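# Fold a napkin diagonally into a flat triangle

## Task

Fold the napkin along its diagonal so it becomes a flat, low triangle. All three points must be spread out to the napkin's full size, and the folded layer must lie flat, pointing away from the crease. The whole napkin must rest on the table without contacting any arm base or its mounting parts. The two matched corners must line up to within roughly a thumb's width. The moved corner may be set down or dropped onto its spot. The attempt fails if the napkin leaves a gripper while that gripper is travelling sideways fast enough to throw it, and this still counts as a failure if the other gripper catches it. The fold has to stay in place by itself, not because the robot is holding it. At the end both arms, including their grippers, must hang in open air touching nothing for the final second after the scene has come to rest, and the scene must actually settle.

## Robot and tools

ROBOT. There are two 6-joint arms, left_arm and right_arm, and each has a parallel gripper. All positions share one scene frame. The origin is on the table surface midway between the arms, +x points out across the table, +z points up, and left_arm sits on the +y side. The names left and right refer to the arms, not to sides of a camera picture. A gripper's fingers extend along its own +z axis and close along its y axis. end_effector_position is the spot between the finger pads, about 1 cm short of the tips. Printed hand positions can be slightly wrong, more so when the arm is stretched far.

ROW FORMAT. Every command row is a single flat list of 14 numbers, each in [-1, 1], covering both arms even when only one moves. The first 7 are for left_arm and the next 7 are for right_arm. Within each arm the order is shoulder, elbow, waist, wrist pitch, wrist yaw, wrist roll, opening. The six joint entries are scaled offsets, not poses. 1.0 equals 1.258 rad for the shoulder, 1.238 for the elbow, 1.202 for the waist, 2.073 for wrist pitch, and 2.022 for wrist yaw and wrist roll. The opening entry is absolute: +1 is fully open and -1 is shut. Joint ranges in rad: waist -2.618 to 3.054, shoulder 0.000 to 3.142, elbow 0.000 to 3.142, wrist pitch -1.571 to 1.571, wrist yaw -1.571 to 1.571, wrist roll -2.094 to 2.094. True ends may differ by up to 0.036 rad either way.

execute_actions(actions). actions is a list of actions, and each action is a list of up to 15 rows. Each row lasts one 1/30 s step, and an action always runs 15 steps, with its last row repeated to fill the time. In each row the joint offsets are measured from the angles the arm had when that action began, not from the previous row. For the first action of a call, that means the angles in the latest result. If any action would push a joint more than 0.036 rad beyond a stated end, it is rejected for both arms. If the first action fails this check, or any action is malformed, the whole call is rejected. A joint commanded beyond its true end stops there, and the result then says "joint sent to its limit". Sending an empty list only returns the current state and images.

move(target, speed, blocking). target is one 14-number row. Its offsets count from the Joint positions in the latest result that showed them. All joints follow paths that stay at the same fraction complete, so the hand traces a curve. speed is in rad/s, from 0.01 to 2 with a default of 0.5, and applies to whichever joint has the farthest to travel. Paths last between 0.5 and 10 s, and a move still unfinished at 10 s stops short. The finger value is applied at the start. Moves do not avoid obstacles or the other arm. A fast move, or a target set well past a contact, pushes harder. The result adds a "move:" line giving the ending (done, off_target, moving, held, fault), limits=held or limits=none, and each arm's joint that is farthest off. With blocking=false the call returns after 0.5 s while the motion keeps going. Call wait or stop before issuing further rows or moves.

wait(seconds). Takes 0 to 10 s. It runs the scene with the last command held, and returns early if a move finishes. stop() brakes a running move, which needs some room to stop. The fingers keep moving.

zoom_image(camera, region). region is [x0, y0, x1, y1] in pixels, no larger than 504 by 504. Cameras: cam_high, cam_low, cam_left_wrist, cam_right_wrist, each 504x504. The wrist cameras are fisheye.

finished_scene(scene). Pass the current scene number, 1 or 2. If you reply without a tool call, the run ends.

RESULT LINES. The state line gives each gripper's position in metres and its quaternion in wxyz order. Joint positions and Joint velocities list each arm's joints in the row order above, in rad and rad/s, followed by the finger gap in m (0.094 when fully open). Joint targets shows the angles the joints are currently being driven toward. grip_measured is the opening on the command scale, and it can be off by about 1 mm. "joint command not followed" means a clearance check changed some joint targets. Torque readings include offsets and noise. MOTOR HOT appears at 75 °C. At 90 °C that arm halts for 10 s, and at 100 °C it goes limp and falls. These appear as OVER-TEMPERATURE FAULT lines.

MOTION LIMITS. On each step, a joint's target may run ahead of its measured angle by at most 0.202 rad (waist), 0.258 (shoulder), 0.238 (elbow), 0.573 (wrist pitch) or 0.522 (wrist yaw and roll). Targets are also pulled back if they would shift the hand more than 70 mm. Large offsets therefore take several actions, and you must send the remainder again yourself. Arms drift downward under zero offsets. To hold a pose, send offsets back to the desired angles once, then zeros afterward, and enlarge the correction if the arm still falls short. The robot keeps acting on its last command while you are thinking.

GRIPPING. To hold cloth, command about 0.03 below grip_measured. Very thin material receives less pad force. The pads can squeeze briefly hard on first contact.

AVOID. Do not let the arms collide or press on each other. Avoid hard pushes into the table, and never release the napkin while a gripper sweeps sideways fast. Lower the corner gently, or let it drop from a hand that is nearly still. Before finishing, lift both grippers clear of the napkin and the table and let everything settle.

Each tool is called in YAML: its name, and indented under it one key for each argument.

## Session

execute_actions:
  actions: []

Scene clock: 0.00 s.
left_arm: end_effector_position=(+0.3538, +0.3678, +0.4058) grip_measured=+1.000 end_effector_quat_wxyz=(+0.705, +0.007, +0.709, +0.001) | right_arm: end_effector_position=(+0.4195, -0.1298, +0.1431) grip_measured=-0.975 end_effector_quat_wxyz=(+0.309, -0.192, +0.929, +0.063)
Joint names: [shoulder, elbow, waist, wrist pitch, wrist yaw, wrist roll]
Joint positions: left_arm=[ 1.036  1.043  0.003 -0.013 -0.004  0.01   0.094] | right_arm=[ 1.556  1.155  0.254 -0.531 -0.067 -0.092  0.001]
Joint velocities: left_arm=[ 0.022 -0.027 -0.002 -0.007  0.051  0.037  0.   ] | right_arm=[-0.002 -0.007  0.002 -0.022  0.022 -0.007 -0.   ]
Joint torques (N m, as the arm reports them, + toward a larger angle): no reading
Motor temperatures (°C, as the motors report them): left_arm=[28 27 26 30 27 28] | right_arm=[29 28 30 29 28 27]
Joint targets: left_arm=[1.026 1.059 0.003 0.001 -0.004 0.008] | right_arm=[1.541 1.171 0.254 -0.520 -0.071 -0.091]

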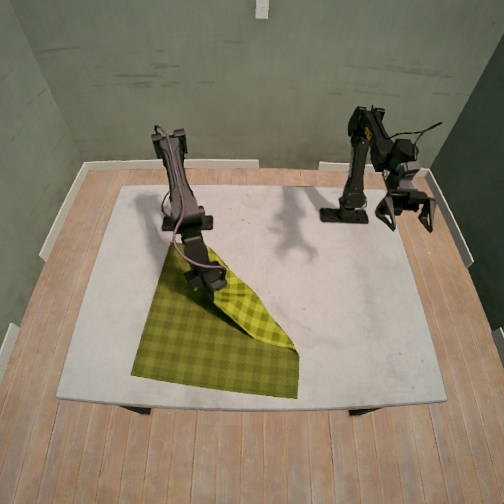

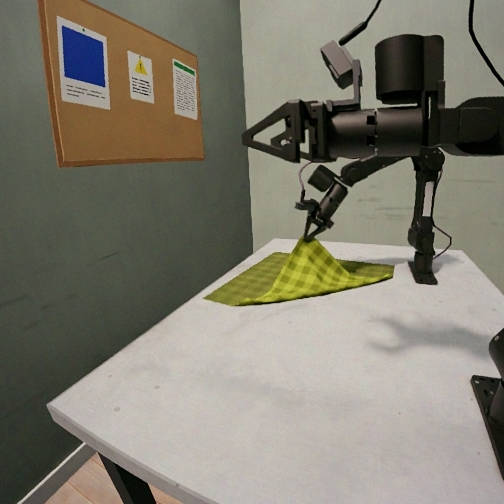

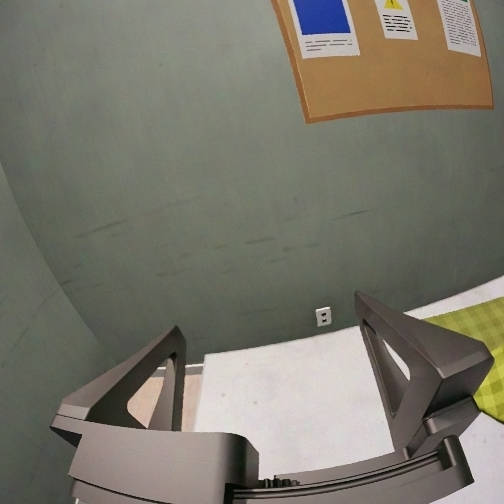

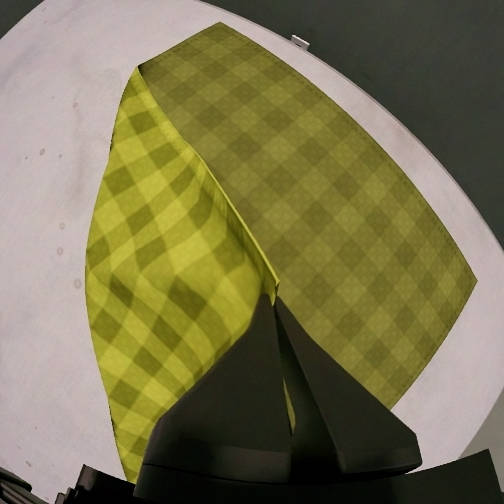

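move:
  target: [0,0,0,0,0,0,1, 0.511,0.444,-0.336,0.039,0,0,-1]
  speed: 0.22

zoom_image:
  camera: "cam_high"
  region: [100, 220, 330, 410]

Scene clock: 5.07 s.
left_arm: end_effector_position=(+0.3538, +0.3678, +0.4043) grip_measured=+1.000 end_effector_quat_wxyz=(+0.703, +0.007, +0.712, +0.001) | right_arm: end_effector_position=(+0.5746, -0.3076, +0.0466) grip_measured=-0.975 end_effector_quat_wxyz=(+0.276, -0.002, +0.961, +0.005)
Joint names: [shoulder, elbow, waist, wrist pitch, wrist yaw, wrist roll]
Joint positions: left_arm=[ 1.036  1.043  0.003 -0.019 -0.004  0.01   0.094] | right_arm=[ 2.206  1.67  -0.146 -0.478 -0.067 -0.092  0.001]
Joint velocities: left_arm=[ 0.002 -0.012 -0.007 -0.007  0.007 -0.051  0.   ] | right_arm=[-0.012  0.007 -0.002  0.007 -0.051 -0.007  0.   ]
Joint torques (N m, as the arm reports them, + toward a larger angle): left_arm=[-2.22  6.24 -0.01  1.6   0.01  0.01] | right_arm=[-12.65  11.39  -0.26   1.58  -0.02  -0.02]
Motor temperatures (°C, as the motors report them): left_arm=[28 28 26 31 27 28] | right_arm=[31 29 30 30 28 27]
Joint targets: left_arm=[1.036 1.043 0.003 -0.013 -0.004 0.010] | right_arm=[2.199 1.705 -0.149 -0.450 -0.067 -0.092]
move: off_target (right_arm); limits=none; left_arm: farthest joint: the wrist pitch, 0.006 radians from its target (0.000 radians at the start); right_arm: farthest joint: the elbow, 0.035 radians from its target (0.549 radians at the start)

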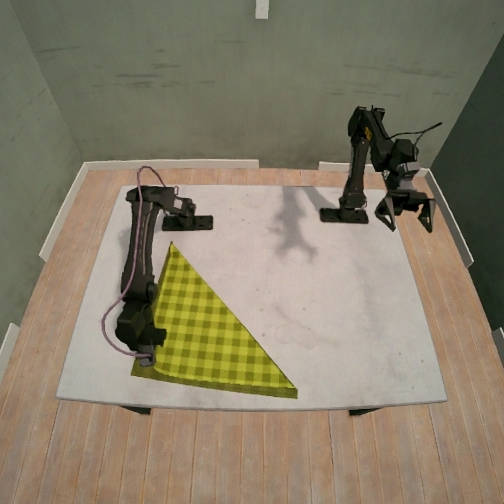

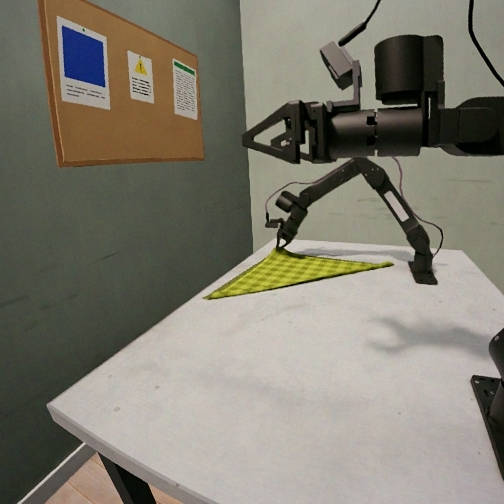

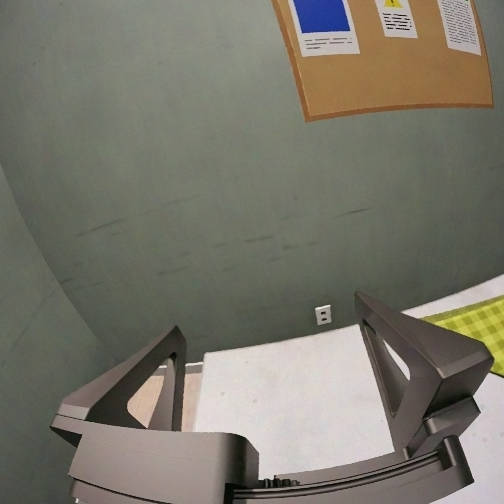

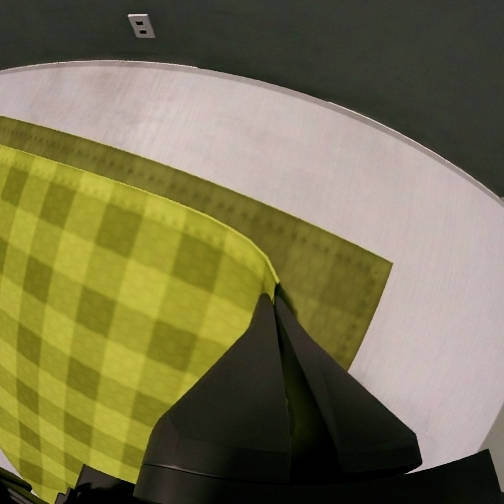

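Region (100, 220, 330, 410) of cam_high's 504x504 image, scaled by 2.191, with more detail than that image has; it fills the top 416 rows of this view, and the rest is white.

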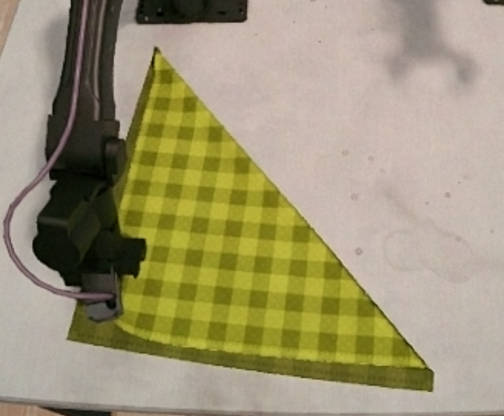

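move:
  target: [0,0,0,0,0,0,1, 0.037,0.056,-0.046,0.014,0,0,-1]
  speed: 0.06

zoom_image:
  camera: "cam_high"
  region: [100, 220, 330, 410]

Scene clock: 7.63 s.
left_arm: end_effector_position=(+0.3538, +0.3678, +0.4028) grip_measured=+1.000 end_effector_quat_wxyz=(+0.701, +0.007, +0.714, +0.001) | right_arm: end_effector_position=(+0.5784, -0.3353, +0.0344) grip_measured=-0.975 end_effector_quat_wxyz=(+0.271, +0.022, +0.962, -0.001)
Joint names: [shoulder, elbow, waist, wrist pitch, wrist yaw, wrist roll]
Joint positions: left_arm=[ 1.036  1.043  0.003 -0.025 -0.004  0.01   0.094] | right_arm=[ 2.254  1.705 -0.195 -0.477 -0.067 -0.092  0.001]
Joint velocities: left_arm=[ 0.032  0.012  0.012  0.081  0.007 -0.051  0.   ] | right_arm=[-0.002 -0.027 -0.012  0.051  0.007 -0.007  0.   ]
Joint torques (N m, as the arm reports them, + toward a larger angle): left_arm=[-2.22  6.2   0.01  1.6   0.03 -0.01] | right_arm=[-12.59  11.15  -0.64   1.55  -0.02  -0.02]
Motor temperatures (°C, as the motors report them): left_arm=[28 28 26 31 27 28] | right_arm=[32 30 30 31 28 27]
Joint targets: left_arm=[1.036 1.043 0.003 -0.019 -0.004 0.010] | right_arm=[2.253 1.739 -0.202 -0.449 -0.067 -0.092]
move: off_target (right_arm); limits=none; left_arm: farthest joint: the wrist pitch, 0.006 radians from its target (0.000 radians at the start); right_arm: farthest joint: the elbow, 0.034 radians from its target (0.070 radians at the start)

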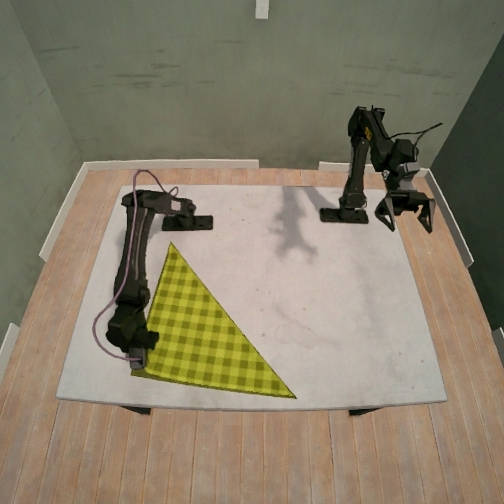

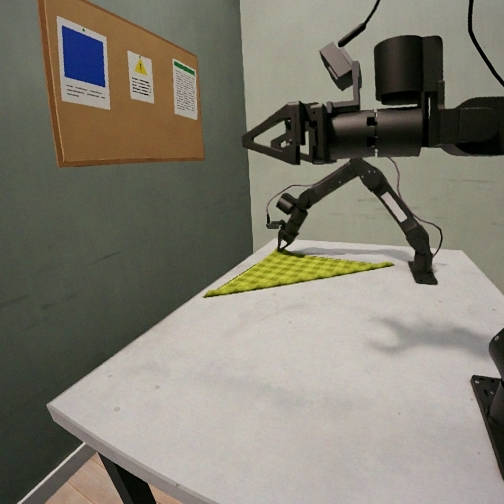

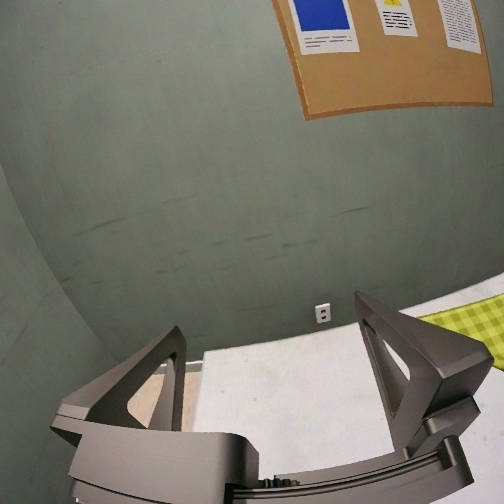

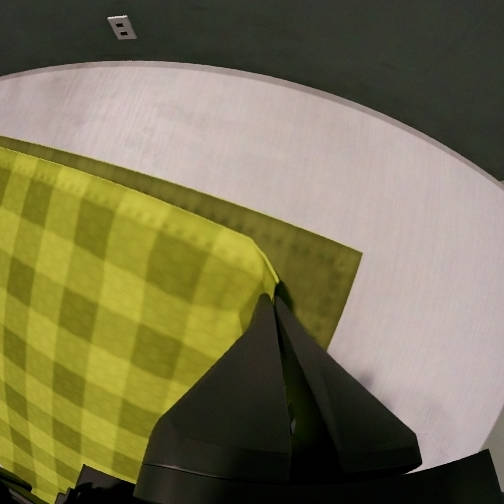

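Region (100, 220, 330, 410) of cam_high's 504x504 image, scaled by 2.191, with more detail than that image has; it fills the top 416 rows of this view, and the rest is white.

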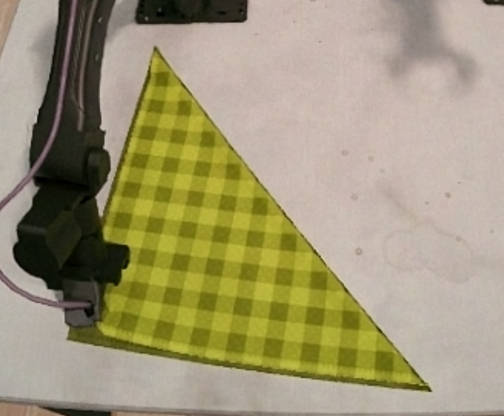

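Small extension, then release.

move:
  target: [0,0,0,0,0,0,1, 0.033,0.066,-0.012,0.014,0,0,-1]
  speed: 0.06

move:
  target: [0,0,0,0,0,0,1, 0,0.027,0,0.013,0,0,1]
  speed: 0.06

move:
  target: [0,0,0,0,0,0,1, -0.2,0.027,0,0.013,0,0,1]
  speed: 0.3

Scene clock: 10.20 s.
left_arm: end_effector_position=(+0.3537, +0.3678, +0.4013) grip_measured=+1.000 end_effector_quat_wxyz=(+0.698, +0.007, +0.716, +0.001) | right_arm: end_effector_position=(+0.5883, -0.3406, +0.0291) grip_measured=-0.975 end_effector_quat_wxyz=(+0.274, +0.025, +0.961, -0.003)
Joint names: [shoulder, elbow, waist, wrist pitch, wrist yaw, wrist roll]
Joint positions: left_arm=[ 1.036  1.043  0.003 -0.031 -0.004  0.01   0.094] | right_arm=[ 2.298  1.754 -0.202 -0.476 -0.067 -0.092  0.001]
Joint velocities: left_arm=[ 0.017 -0.002 -0.017 -0.037 -0.037 -0.022  0.   ] | right_arm=[ 0.012  0.002 -0.002 -0.037  0.022 -0.037 -0.001]
Joint torques (N m, as the arm reports them, + toward a larger angle): left_arm=[-2.3   6.31 -0.05  1.62  0.02  0.  ] | right_arm=[-12.91  11.14  -0.74   1.57  -0.02  -0.02]
Motor temperatures (°C, as the motors report them): left_arm=[28 28 26 32 27 28] | right_arm=[33 30 30 31 28 27]
Joint targets: left_arm=[1.036 1.043 0.003 -0.025 -0.004 0.010] | right_arm=[2.296 1.787 -0.209 -0.448 -0.067 -0.092]
move: off_target (right_arm); limits=none; left_arm: farthest joint: the wrist pitch, 0.006 radians from its target (0.000 radians at the start); right_arm: farthest joint: the elbow, 0.032 radians from its target (0.081 radians at the start)

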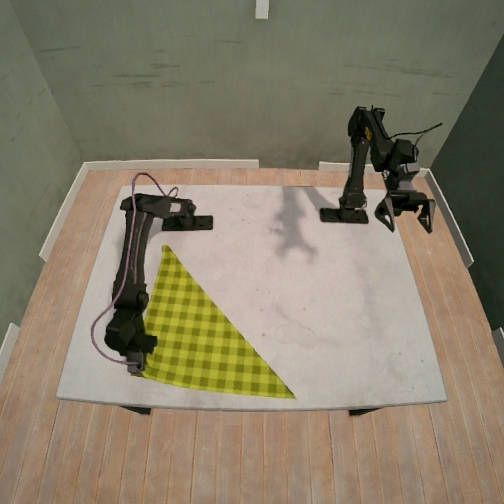

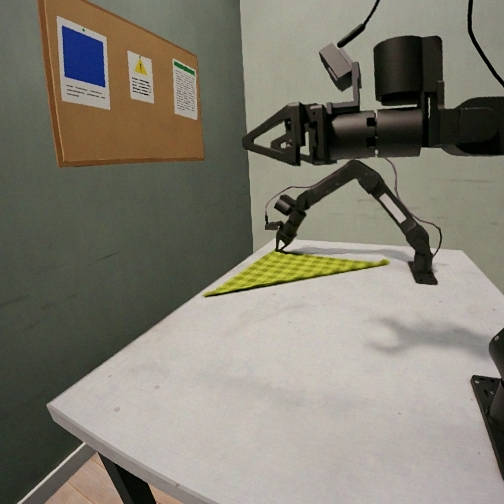

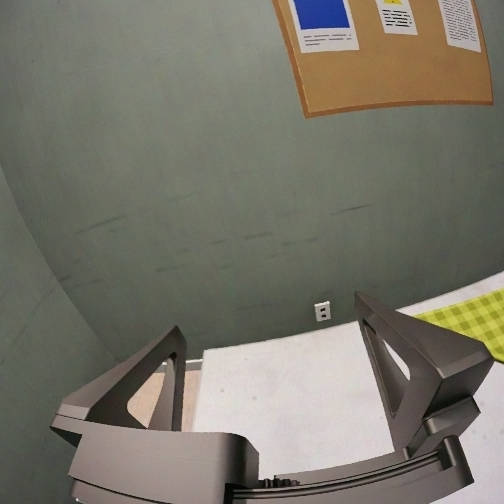

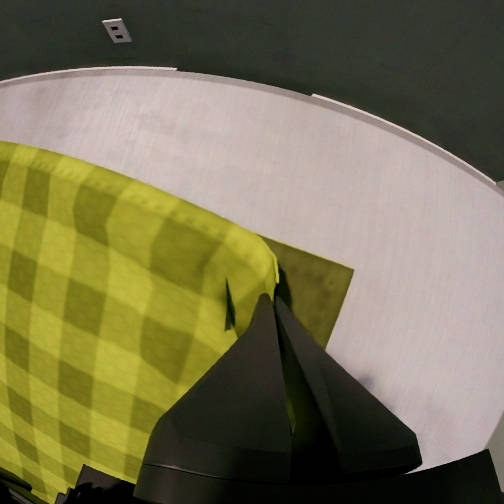

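Scene clock: 11.00 s.
left_arm: end_effector_position=(+0.3537, +0.3678, +0.3998) grip_measured=+1.000 end_effector_quat_wxyz=(+0.696, +0.007, +0.718, +0.001) | right_arm: end_effector_position=(+0.5883, -0.3406, +0.0291) grip_measured=+1.000 end_effector_quat_wxyz=(+0.274, +0.025, +0.961, -0.003)
Joint names: [shoulder, elbow, waist, wrist pitch, wrist yaw, wrist roll]
Joint positions: left_arm=[ 1.036  1.043  0.003 -0.037 -0.004  0.01   0.094] | right_arm=[ 2.298  1.754 -0.202 -0.476 -0.067 -0.092  0.094]
Joint velocities: left_arm=[-0.002  0.012 -0.007  0.051 -0.037  0.037  0.   ] | right_arm=[-0.002 -0.017  0.012  0.037 -0.051 -0.007  0.   ]
Joint torques (N m, as the arm reports them, + toward a larger angle): left_arm=[-2.27  6.26 -0.01  1.61  0.02  0.01] | right_arm=[-12.78  11.18   0.03   1.56  -0.02  -0.02]
Motor temperatures (°C, as the motors report them): left_arm=[28 28 26 32 27 28] | right_arm=[33 30 30 31 28 27]
Joint targets: left_arm=[1.036 1.043 0.003 -0.031 -0.004 0.010] | right_arm=[2.298 1.788 -0.202 -0.449 -0.067 -0.092]
move: off_target (right_arm); limits=none; left_arm: farthest joint: the wrist pitch, 0.006 radians from its target (0.000 radians at the start); right_arm: farthest joint: the elbow, 0.033 radians from its target (0.033 radians at the start)

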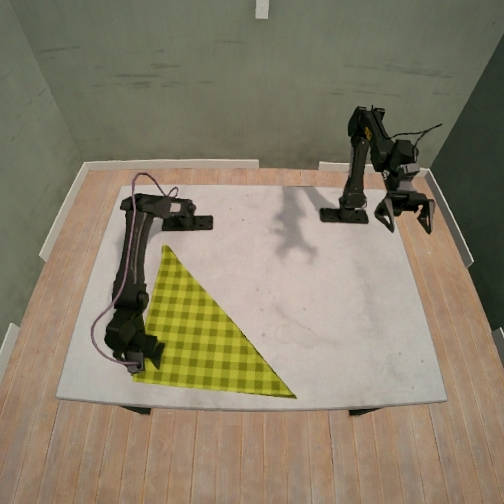

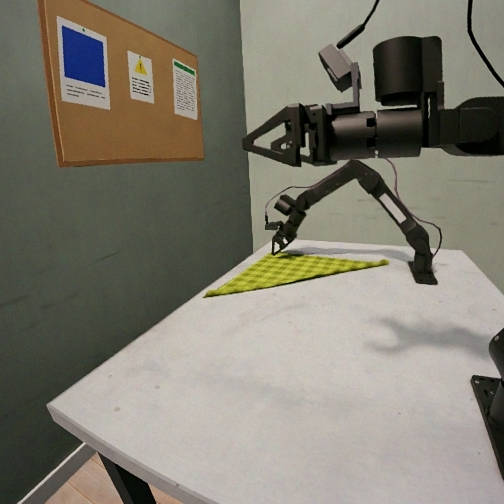

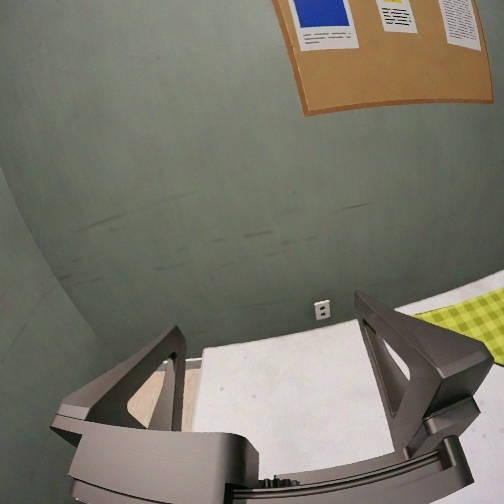

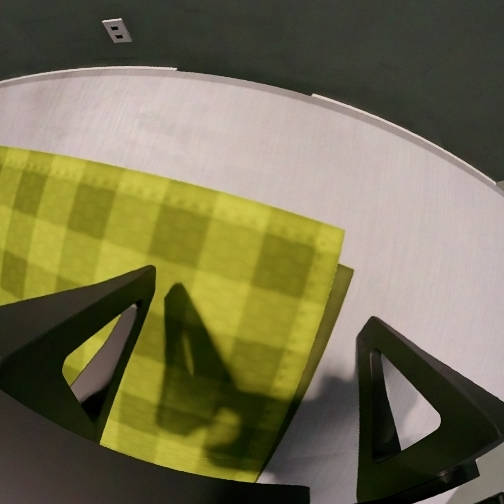

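Scene clock: 12.23 s.
left_arm: end_effector_position=(+0.3536, +0.3678, +0.3983) grip_measured=+1.000 end_effector_quat_wxyz=(+0.694, +0.007, +0.720, +0.001) | right_arm: end_effector_position=(+0.5952, -0.3417, +0.1529) grip_measured=+1.000 end_effector_quat_wxyz=(+0.380, +0.020, +0.925, -0.017)
Joint names: [shoulder, elbow, waist, wrist pitch, wrist yaw, wrist roll]
Joint positions: left_arm=[ 1.036  1.043  0.003 -0.043 -0.004  0.01   0.094] | right_arm=[ 2.075  1.754 -0.202 -0.472 -0.067 -0.092  0.094]
Joint velocities: left_arm=[-0.022  0.002 -0.007 -0.022 -0.037 -0.007  0.   ] | right_arm=[ 0.007  0.002 -0.002  0.007 -0.037 -0.022  0.   ]
Joint torques (N m, as the arm reports them, + toward a larger angle): left_arm=[-2.24  6.17  0.01  1.61  0.   -0.01] | right_arm=[-13.62  11.72   0.03   1.82  -0.01  -0.02]
Motor temperatures (°C, as the motors report them): left_arm=[28 28 26 32 27 28] | right_arm=[34 31 30 31 28 27]
Joint targets: left_arm=[1.036 1.043 0.003 -0.037 -0.004 0.010] | right_arm=[2.046 1.788 -0.202 -0.449 -0.067 -0.092]
move: off_target (right_arm); limits=none; left_arm: farthest joint: the wrist pitch, 0.006 radians from its target (0.000 radians at the start); right_arm: farthest joint: the elbow, 0.033 radians from its target (0.033 radians at the start)

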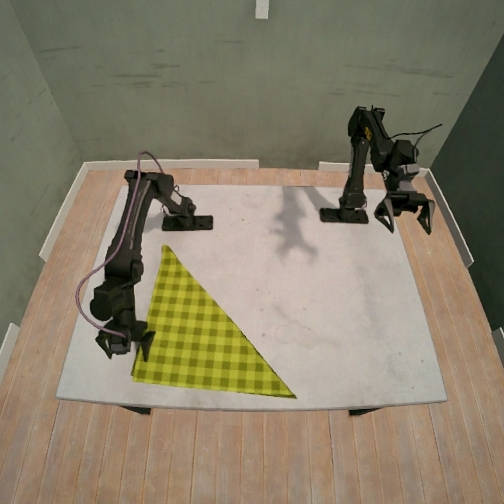

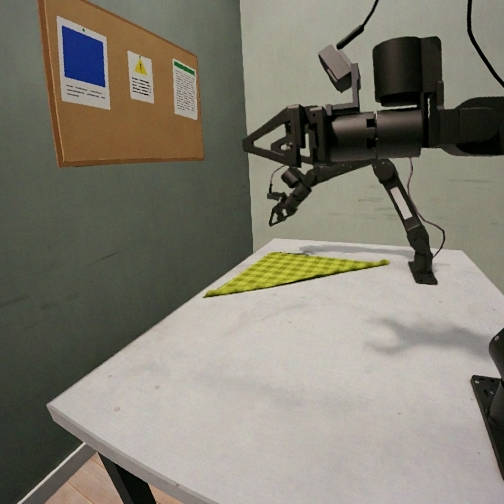

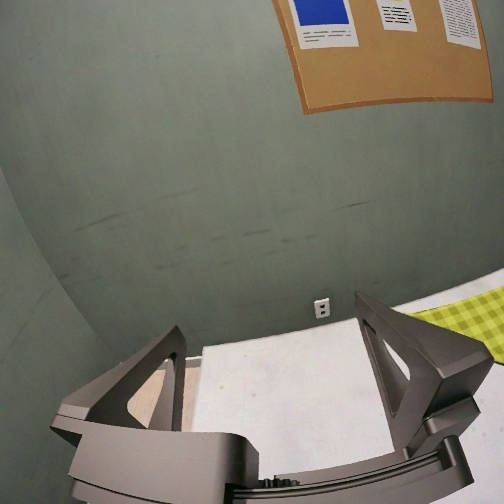

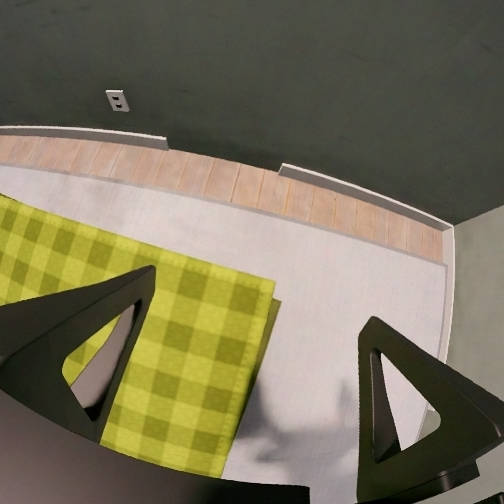

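zoom_image:
  camera: "cam_high"
  region: [100, 220, 330, 410]

zoom_image:
  camera: "cam_right_wrist"
  region: [150, 230, 350, 430]

Region (100, 220, 330, 410) of cam_high's 504x504 image, scaled by 2.191, with more detail than that image has; it fills the top 416 rows of this view, and the rest is white.

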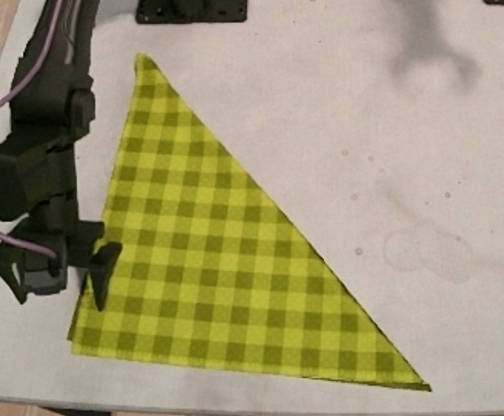

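Region (150, 230, 350, 430) of cam_right_wrist's 504x504 image, scaled by 2.520, with more detail than that image has.

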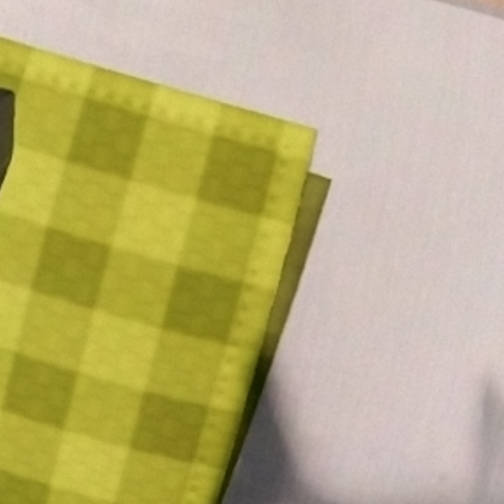

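move:
  target: [0,0,0,0.02,0,0,1, 0.256,0.149,-0.047,0.011,0,0,-1]
  speed: 0.25

zoom_image:
  camera: "cam_high"
  region: [80, 320, 200, 410]

Scene clock: 19.60 s.
left_arm: end_effector_position=(+0.3538, +0.3678, +0.4027) grip_measured=+1.000 end_effector_quat_wxyz=(+0.700, +0.007, +0.714, +0.001) | right_arm: end_effector_position=(+0.6148, -0.3752, +0.0229) grip_measured=-0.985 end_effector_quat_wxyz=(+0.293, +0.048, +0.955, -0.013)
Joint names: [shoulder, elbow, waist, wrist pitch, wrist yaw, wrist roll]
Joint positions: left_arm=[ 1.036  1.043  0.003 -0.025 -0.004  0.01   0.094] | right_arm=[ 2.409  1.902 -0.252 -0.472 -0.067 -0.092  0.001]
Joint velocities: left_arm=[ 0.007 -0.007  0.002  0.066 -0.007  0.007  0.   ] | right_arm=[ 0.007  0.012 -0.022 -0.007 -0.11  -0.007 -0.   ]
Joint torques (N m, as the arm reports them, + toward a larger angle): left_arm=[-2.22  6.31  0.05  1.8  -0.01  0.  ] | right_arm=[-14.54  11.56  -0.65   1.57  -0.02  -0.02]
Motor temperatures (°C, as the motors report them): left_arm=[28 29 26 33 27 28] | right_arm=[36 32 30 32 28 27]
Joint targets: left_arm=[1.036 1.043 0.003 -0.002 -0.004 0.010] | right_arm=[2.397 1.939 -0.258 -0.449 -0.067 -0.092]
move: off_target (left_arm, right_arm); limits=none; left_arm: farthest joint: the wrist pitch, 0.024 radians from its target (0.042 radians at the start); right_arm: farthest joint: the elbow, 0.036 radians from its target (0.184 radians at the start)

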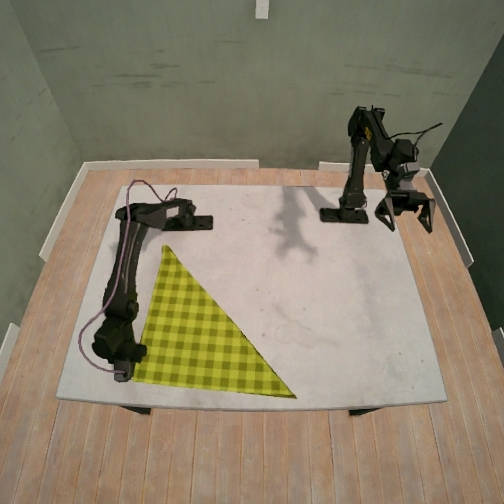

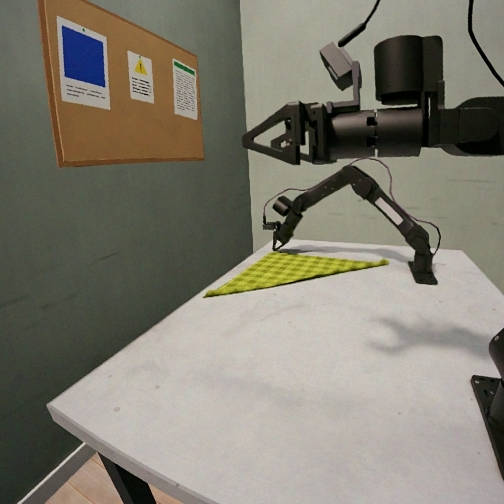

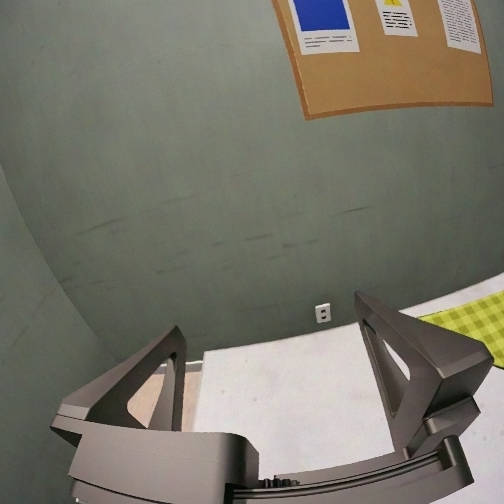

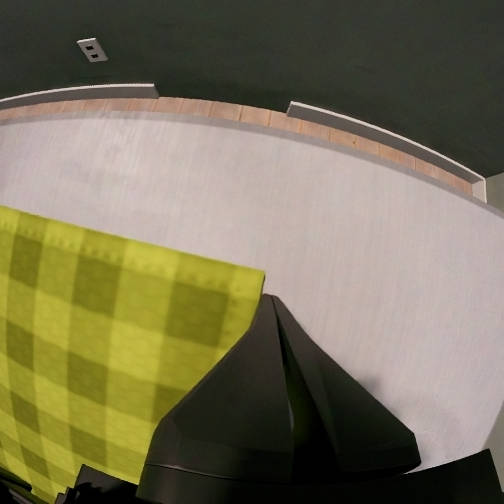

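Region (80, 320, 200, 410) of cam_high's 504x504 image, scaled by 4.200, with more detail than that image has; it fills the top 378 rows of this view, and the rest is white.

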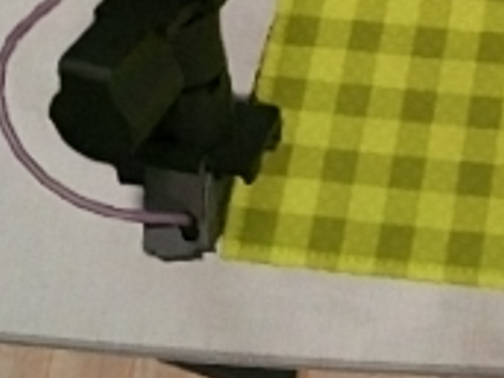

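move:
  target: [0,0,0,0.01,0,0,1, 0.04,0.08,0.032,0.011,0,0,-1]
  speed: 0.08

Scene clock: 22.30 s.
left_arm: end_effector_position=(+0.3537, +0.3678, +0.4022) grip_measured=+1.000 end_effector_quat_wxyz=(+0.700, +0.007, +0.714, +0.001) | right_arm: end_effector_position=(+0.6312, -0.3599, +0.0189) grip_measured=-0.985 end_effector_quat_wxyz=(+0.301, +0.033, +0.953, -0.010)
Joint names: [shoulder, elbow, waist, wrist pitch, wrist yaw, wrist roll]
Joint positions: left_arm=[ 1.036  1.043  0.003 -0.028 -0.004  0.01   0.094] | right_arm=[ 2.46   1.969 -0.221 -0.47  -0.065 -0.092  0.001]
Joint velocities: left_arm=[-0.017  0.002 -0.002 -0.081 -0.007 -0.007  0.   ] | right_arm=[ 0.002  0.002  0.007 -0.007 -0.051  0.007  0.   ]
Joint torques (N m, as the arm reports them, + toward a larger angle): left_arm=[-2.21  6.31 -0.02  1.76  0.03  0.01] | right_arm=[-14.    11.22   0.76   1.57  -0.04  -0.02]
Motor temperatures (°C, as the motors report them): left_arm=[28 29 26 34 27 28] | right_arm=[37 32 30 32 28 27]
Joint targets: left_arm=[1.036 1.043 0.003 -0.004 -0.004 0.010] | right_arm=[2.459 2.001 -0.213 -0.450 -0.067 -0.092]
move: off_target (left_arm, right_arm); limits=none; left_arm: farthest joint: the wrist pitch, 0.023 radians from its target (0.021 radians at the start); right_arm: farthest joint: the elbow, 0.032 radians from its target (0.099 radians at the start)

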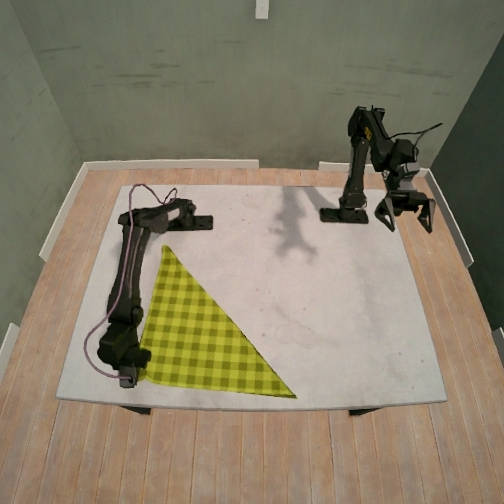

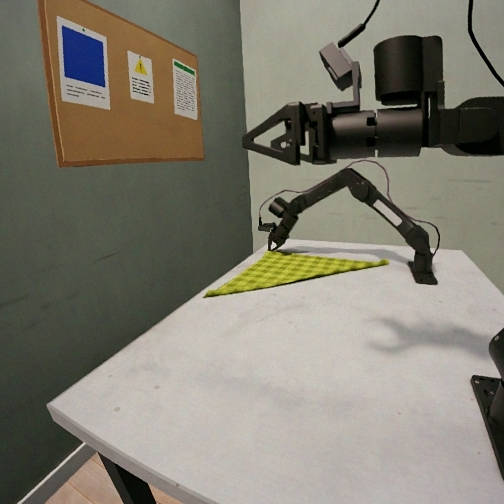

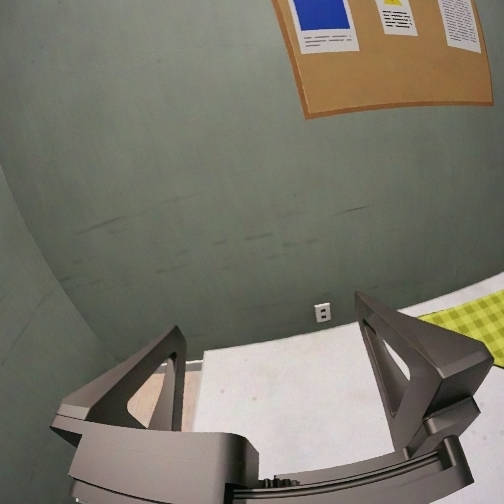

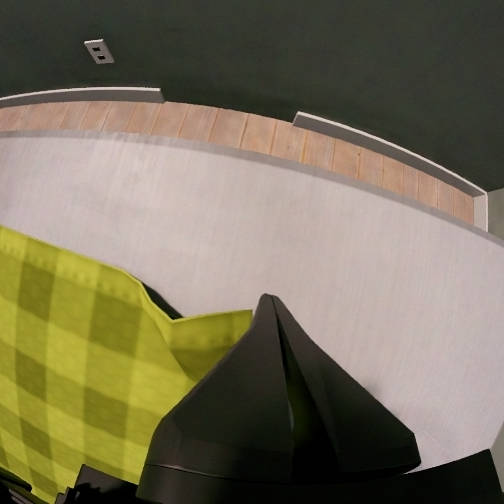

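move:
  target: [0,0,0,0.01,0,0,1, -0.12,0.026,0,0.01,0,0,-1]
  speed: 0.15

zoom_image:
  camera: "cam_high"
  region: [80, 320, 200, 410]

Scene clock: 24.93 s.
left_arm: end_effector_position=(+0.3537, +0.3678, +0.4015) grip_measured=+1.000 end_effector_quat_wxyz=(+0.699, +0.007, +0.715, +0.001) | right_arm: end_effector_position=(+0.6386, -0.3612, +0.0869) grip_measured=-0.985 end_effector_quat_wxyz=(+0.355, +0.031, +0.934, -0.018)
Joint names: [shoulder, elbow, waist, wrist pitch, wrist yaw, wrist roll]
Joint positions: left_arm=[ 1.036  1.043  0.003 -0.03  -0.004  0.01   0.094] | right_arm=[ 2.346  1.969 -0.221 -0.47  -0.065 -0.092  0.001]
Joint velocities: left_arm=[ 0.012 -0.002  0.002 -0.037  0.022  0.037  0.   ] | right_arm=[ 0.017 -0.007 -0.027 -0.007 -0.037 -0.066 -0.001]
Joint torques (N m, as the arm reports them, + toward a larger angle): left_arm=[-2.17  6.21  0.03  1.78  0.01  0.01] | right_arm=[-16.18  11.49   0.02   1.74  -0.01  -0.02]
Motor temperatures (°C, as the motors report them): left_arm=[28 29 26 34 27 28] | right_arm=[38 32 30 32 28 27]
Joint targets: left_arm=[1.036 1.043 0.003 -0.007 -0.004 0.010] | right_arm=[2.309 2.001 -0.221 -0.449 -0.065 -0.092]
move: off_target (left_arm, right_arm); limits=none; left_arm: farthest joint: the wrist pitch, 0.023 radians from its target (0.020 radians at the start); right_arm: farthest joint: the shoulder, 0.037 radians from its target (0.151 radians at the start)

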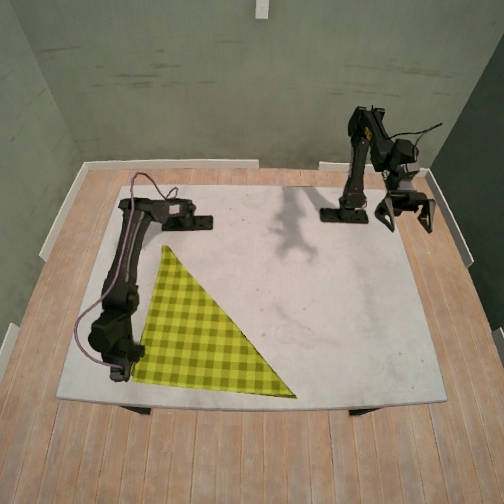

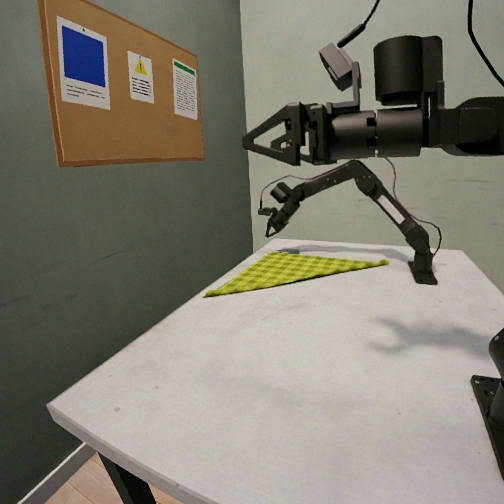

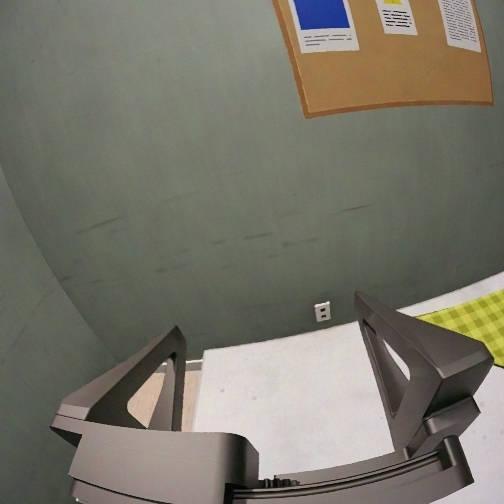

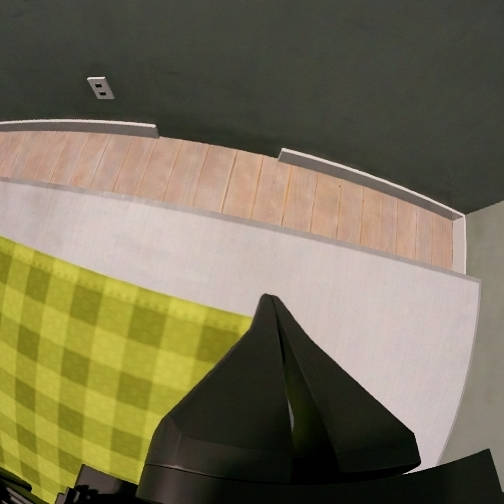

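Region (80, 320, 200, 410) of cam_high's 504x504 image, scaled by 4.200, with more detail than that image has; it fills the top 378 rows of this view, and the rest is white.

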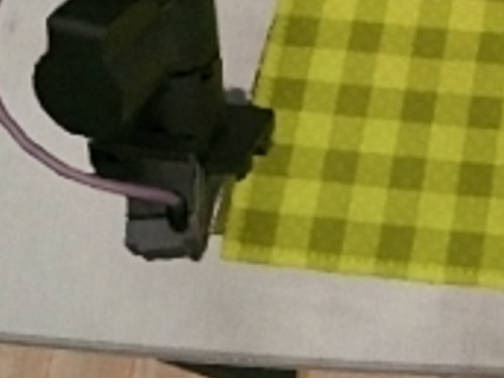

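move:
  target: [0,0,0,0.01,0,0,1, -0.98,-1.0,-0.265,-0.217,0,0,-1]
  speed: 0.5

Scene clock: 32.10 s.
left_arm: end_effector_position=(+0.3537, +0.3678, +0.4009) grip_measured=+1.000 end_effector_quat_wxyz=(+0.698, +0.007, +0.716, +0.001) | right_arm: end_effector_position=(+0.2275, -0.3543, +0.0760) grip_measured=-0.985 end_effector_quat_wxyz=(+0.129, +0.193, +0.973, -0.005)
Joint names: [shoulder, elbow, waist, wrist pitch, wrist yaw, wrist roll]
Joint positions: left_arm=[ 1.036  1.043  0.003 -0.033 -0.004  0.01   0.094] | right_arm=[ 1.14   0.732 -0.531 -0.912 -0.065 -0.092  0.001]
Joint velocities: left_arm=[-0.027 -0.007 -0.022  0.007  0.007  0.037  0.   ] | right_arm=[ 0.017 -0.012 -0.017 -0.007  0.022 -0.007 -0.   ]
Joint torques (N m, as the arm reports them, + toward a larger angle): left_arm=[-2.2   6.23 -0.15  1.78 -0.01  0.01] | right_arm=[-4.47  7.84 -0.79  0.66 -0.02 -0.02]
Motor temperatures (°C, as the motors report them): left_arm=[28 29 26 35 27 28] | right_arm=[39 32 30 33 28 27]
Joint targets: left_arm=[1.036 1.043 0.003 -0.009 -0.004 0.010] | right_arm=[1.113 0.731 -0.539 -0.920 -0.065 -0.092]
move: off_target (left_arm, right_arm); limits=none; left_arm: farthest joint: the wrist pitch, 0.023 radians from its target (0.021 radians at the start); right_arm: farthest joint: the shoulder, 0.027 radians from its target (1.233 radians at the start)

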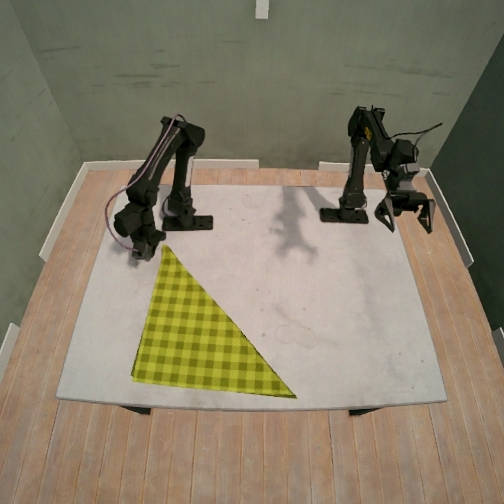

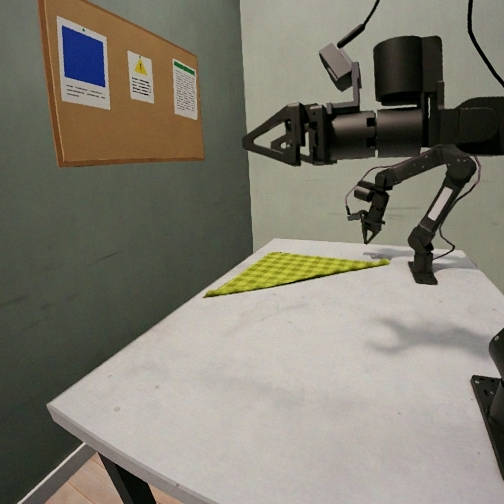

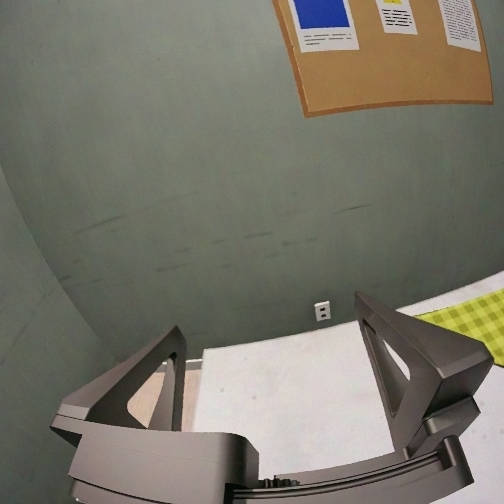

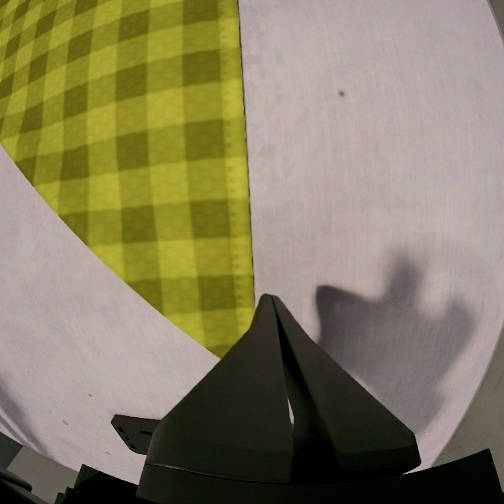

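move:
  target: [0,0,0,0.01,0,0,1, -0.02,-0.09,0.1,0,0,0,-1]
  speed: 0.15

zoom_image:
  camera: "cam_high"
  region: [110, 200, 230, 300]

Scene clock: 34.13 s.
left_arm: end_effector_position=(+0.3537, +0.3678, +0.4003) grip_measured=+1.000 end_effector_quat_wxyz=(+0.697, +0.007, +0.717, +0.001) | right_arm: end_effector_position=(+0.2066, -0.3194, +0.0442) grip_measured=-0.985 end_effector_quat_wxyz=(+0.077, +0.141, +0.987, +0.015)
Joint names: [shoulder, elbow, waist, wrist pitch, wrist yaw, wrist roll]
Joint positions: left_arm=[ 1.036  1.043  0.003 -0.035 -0.004  0.01   0.094] | right_arm=[ 1.14   0.624 -0.419 -0.912 -0.065 -0.092  0.001]
Joint velocities: left_arm=[ 0.012 -0.012  0.002  0.007 -0.007 -0.007  0.   ] | right_arm=[-0.017 -0.022 -0.012  0.007  0.007 -0.007 -0.   ]
Joint torques (N m, as the arm reports them, + toward a larger angle): left_arm=[-2.2   6.25 -0.03  1.78  0.    0.02] | right_arm=[-4.03  7.33  0.85  0.56 -0.02 -0.02]
Motor temperatures (°C, as the motors report them): left_arm=[28 29 26 35 27 28] | right_arm=[38 32 30 32 28 27]
Joint targets: left_arm=[1.036 1.043 0.003 -0.012 -0.004 0.010] | right_arm=[1.115 0.621 -0.411 -0.912 -0.065 -0.092]
move: off_target (left_arm, right_arm); limits=none; left_arm: farthest joint: the wrist pitch, 0.023 radians from its target (0.020 radians at the start); right_arm: farthest joint: the shoulder, 0.026 radians from its target (0.026 radians at the start)

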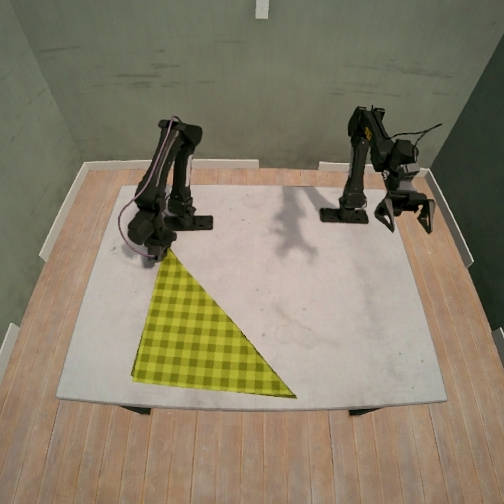

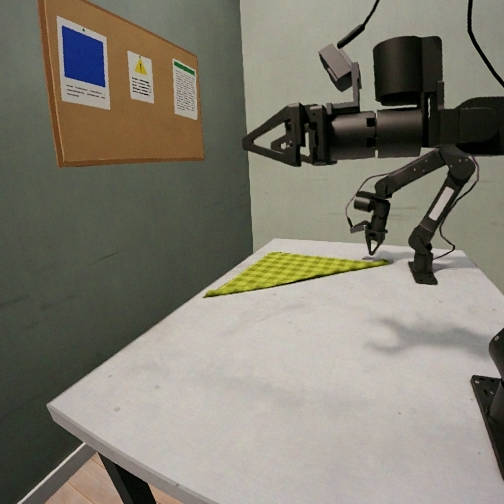

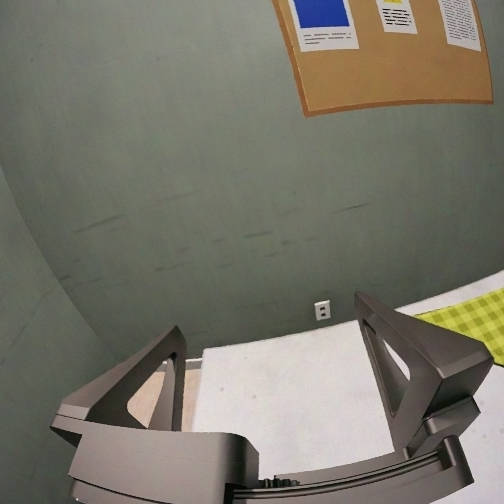

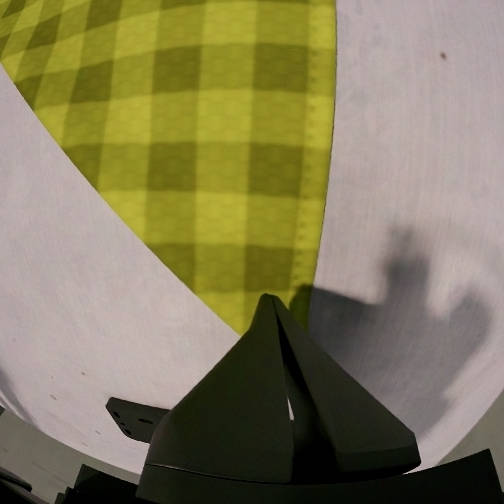

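Region (110, 200, 230, 300) of cam_high's 504x504 image, scaled by 4.200, with more detail than that image has.

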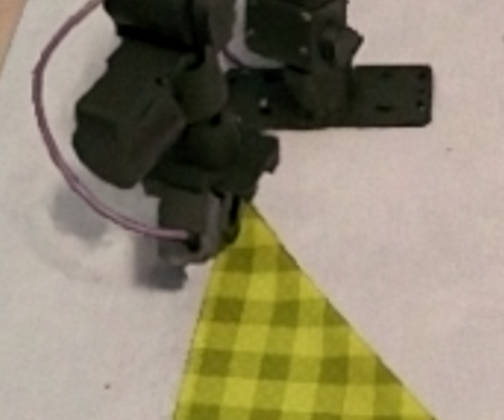

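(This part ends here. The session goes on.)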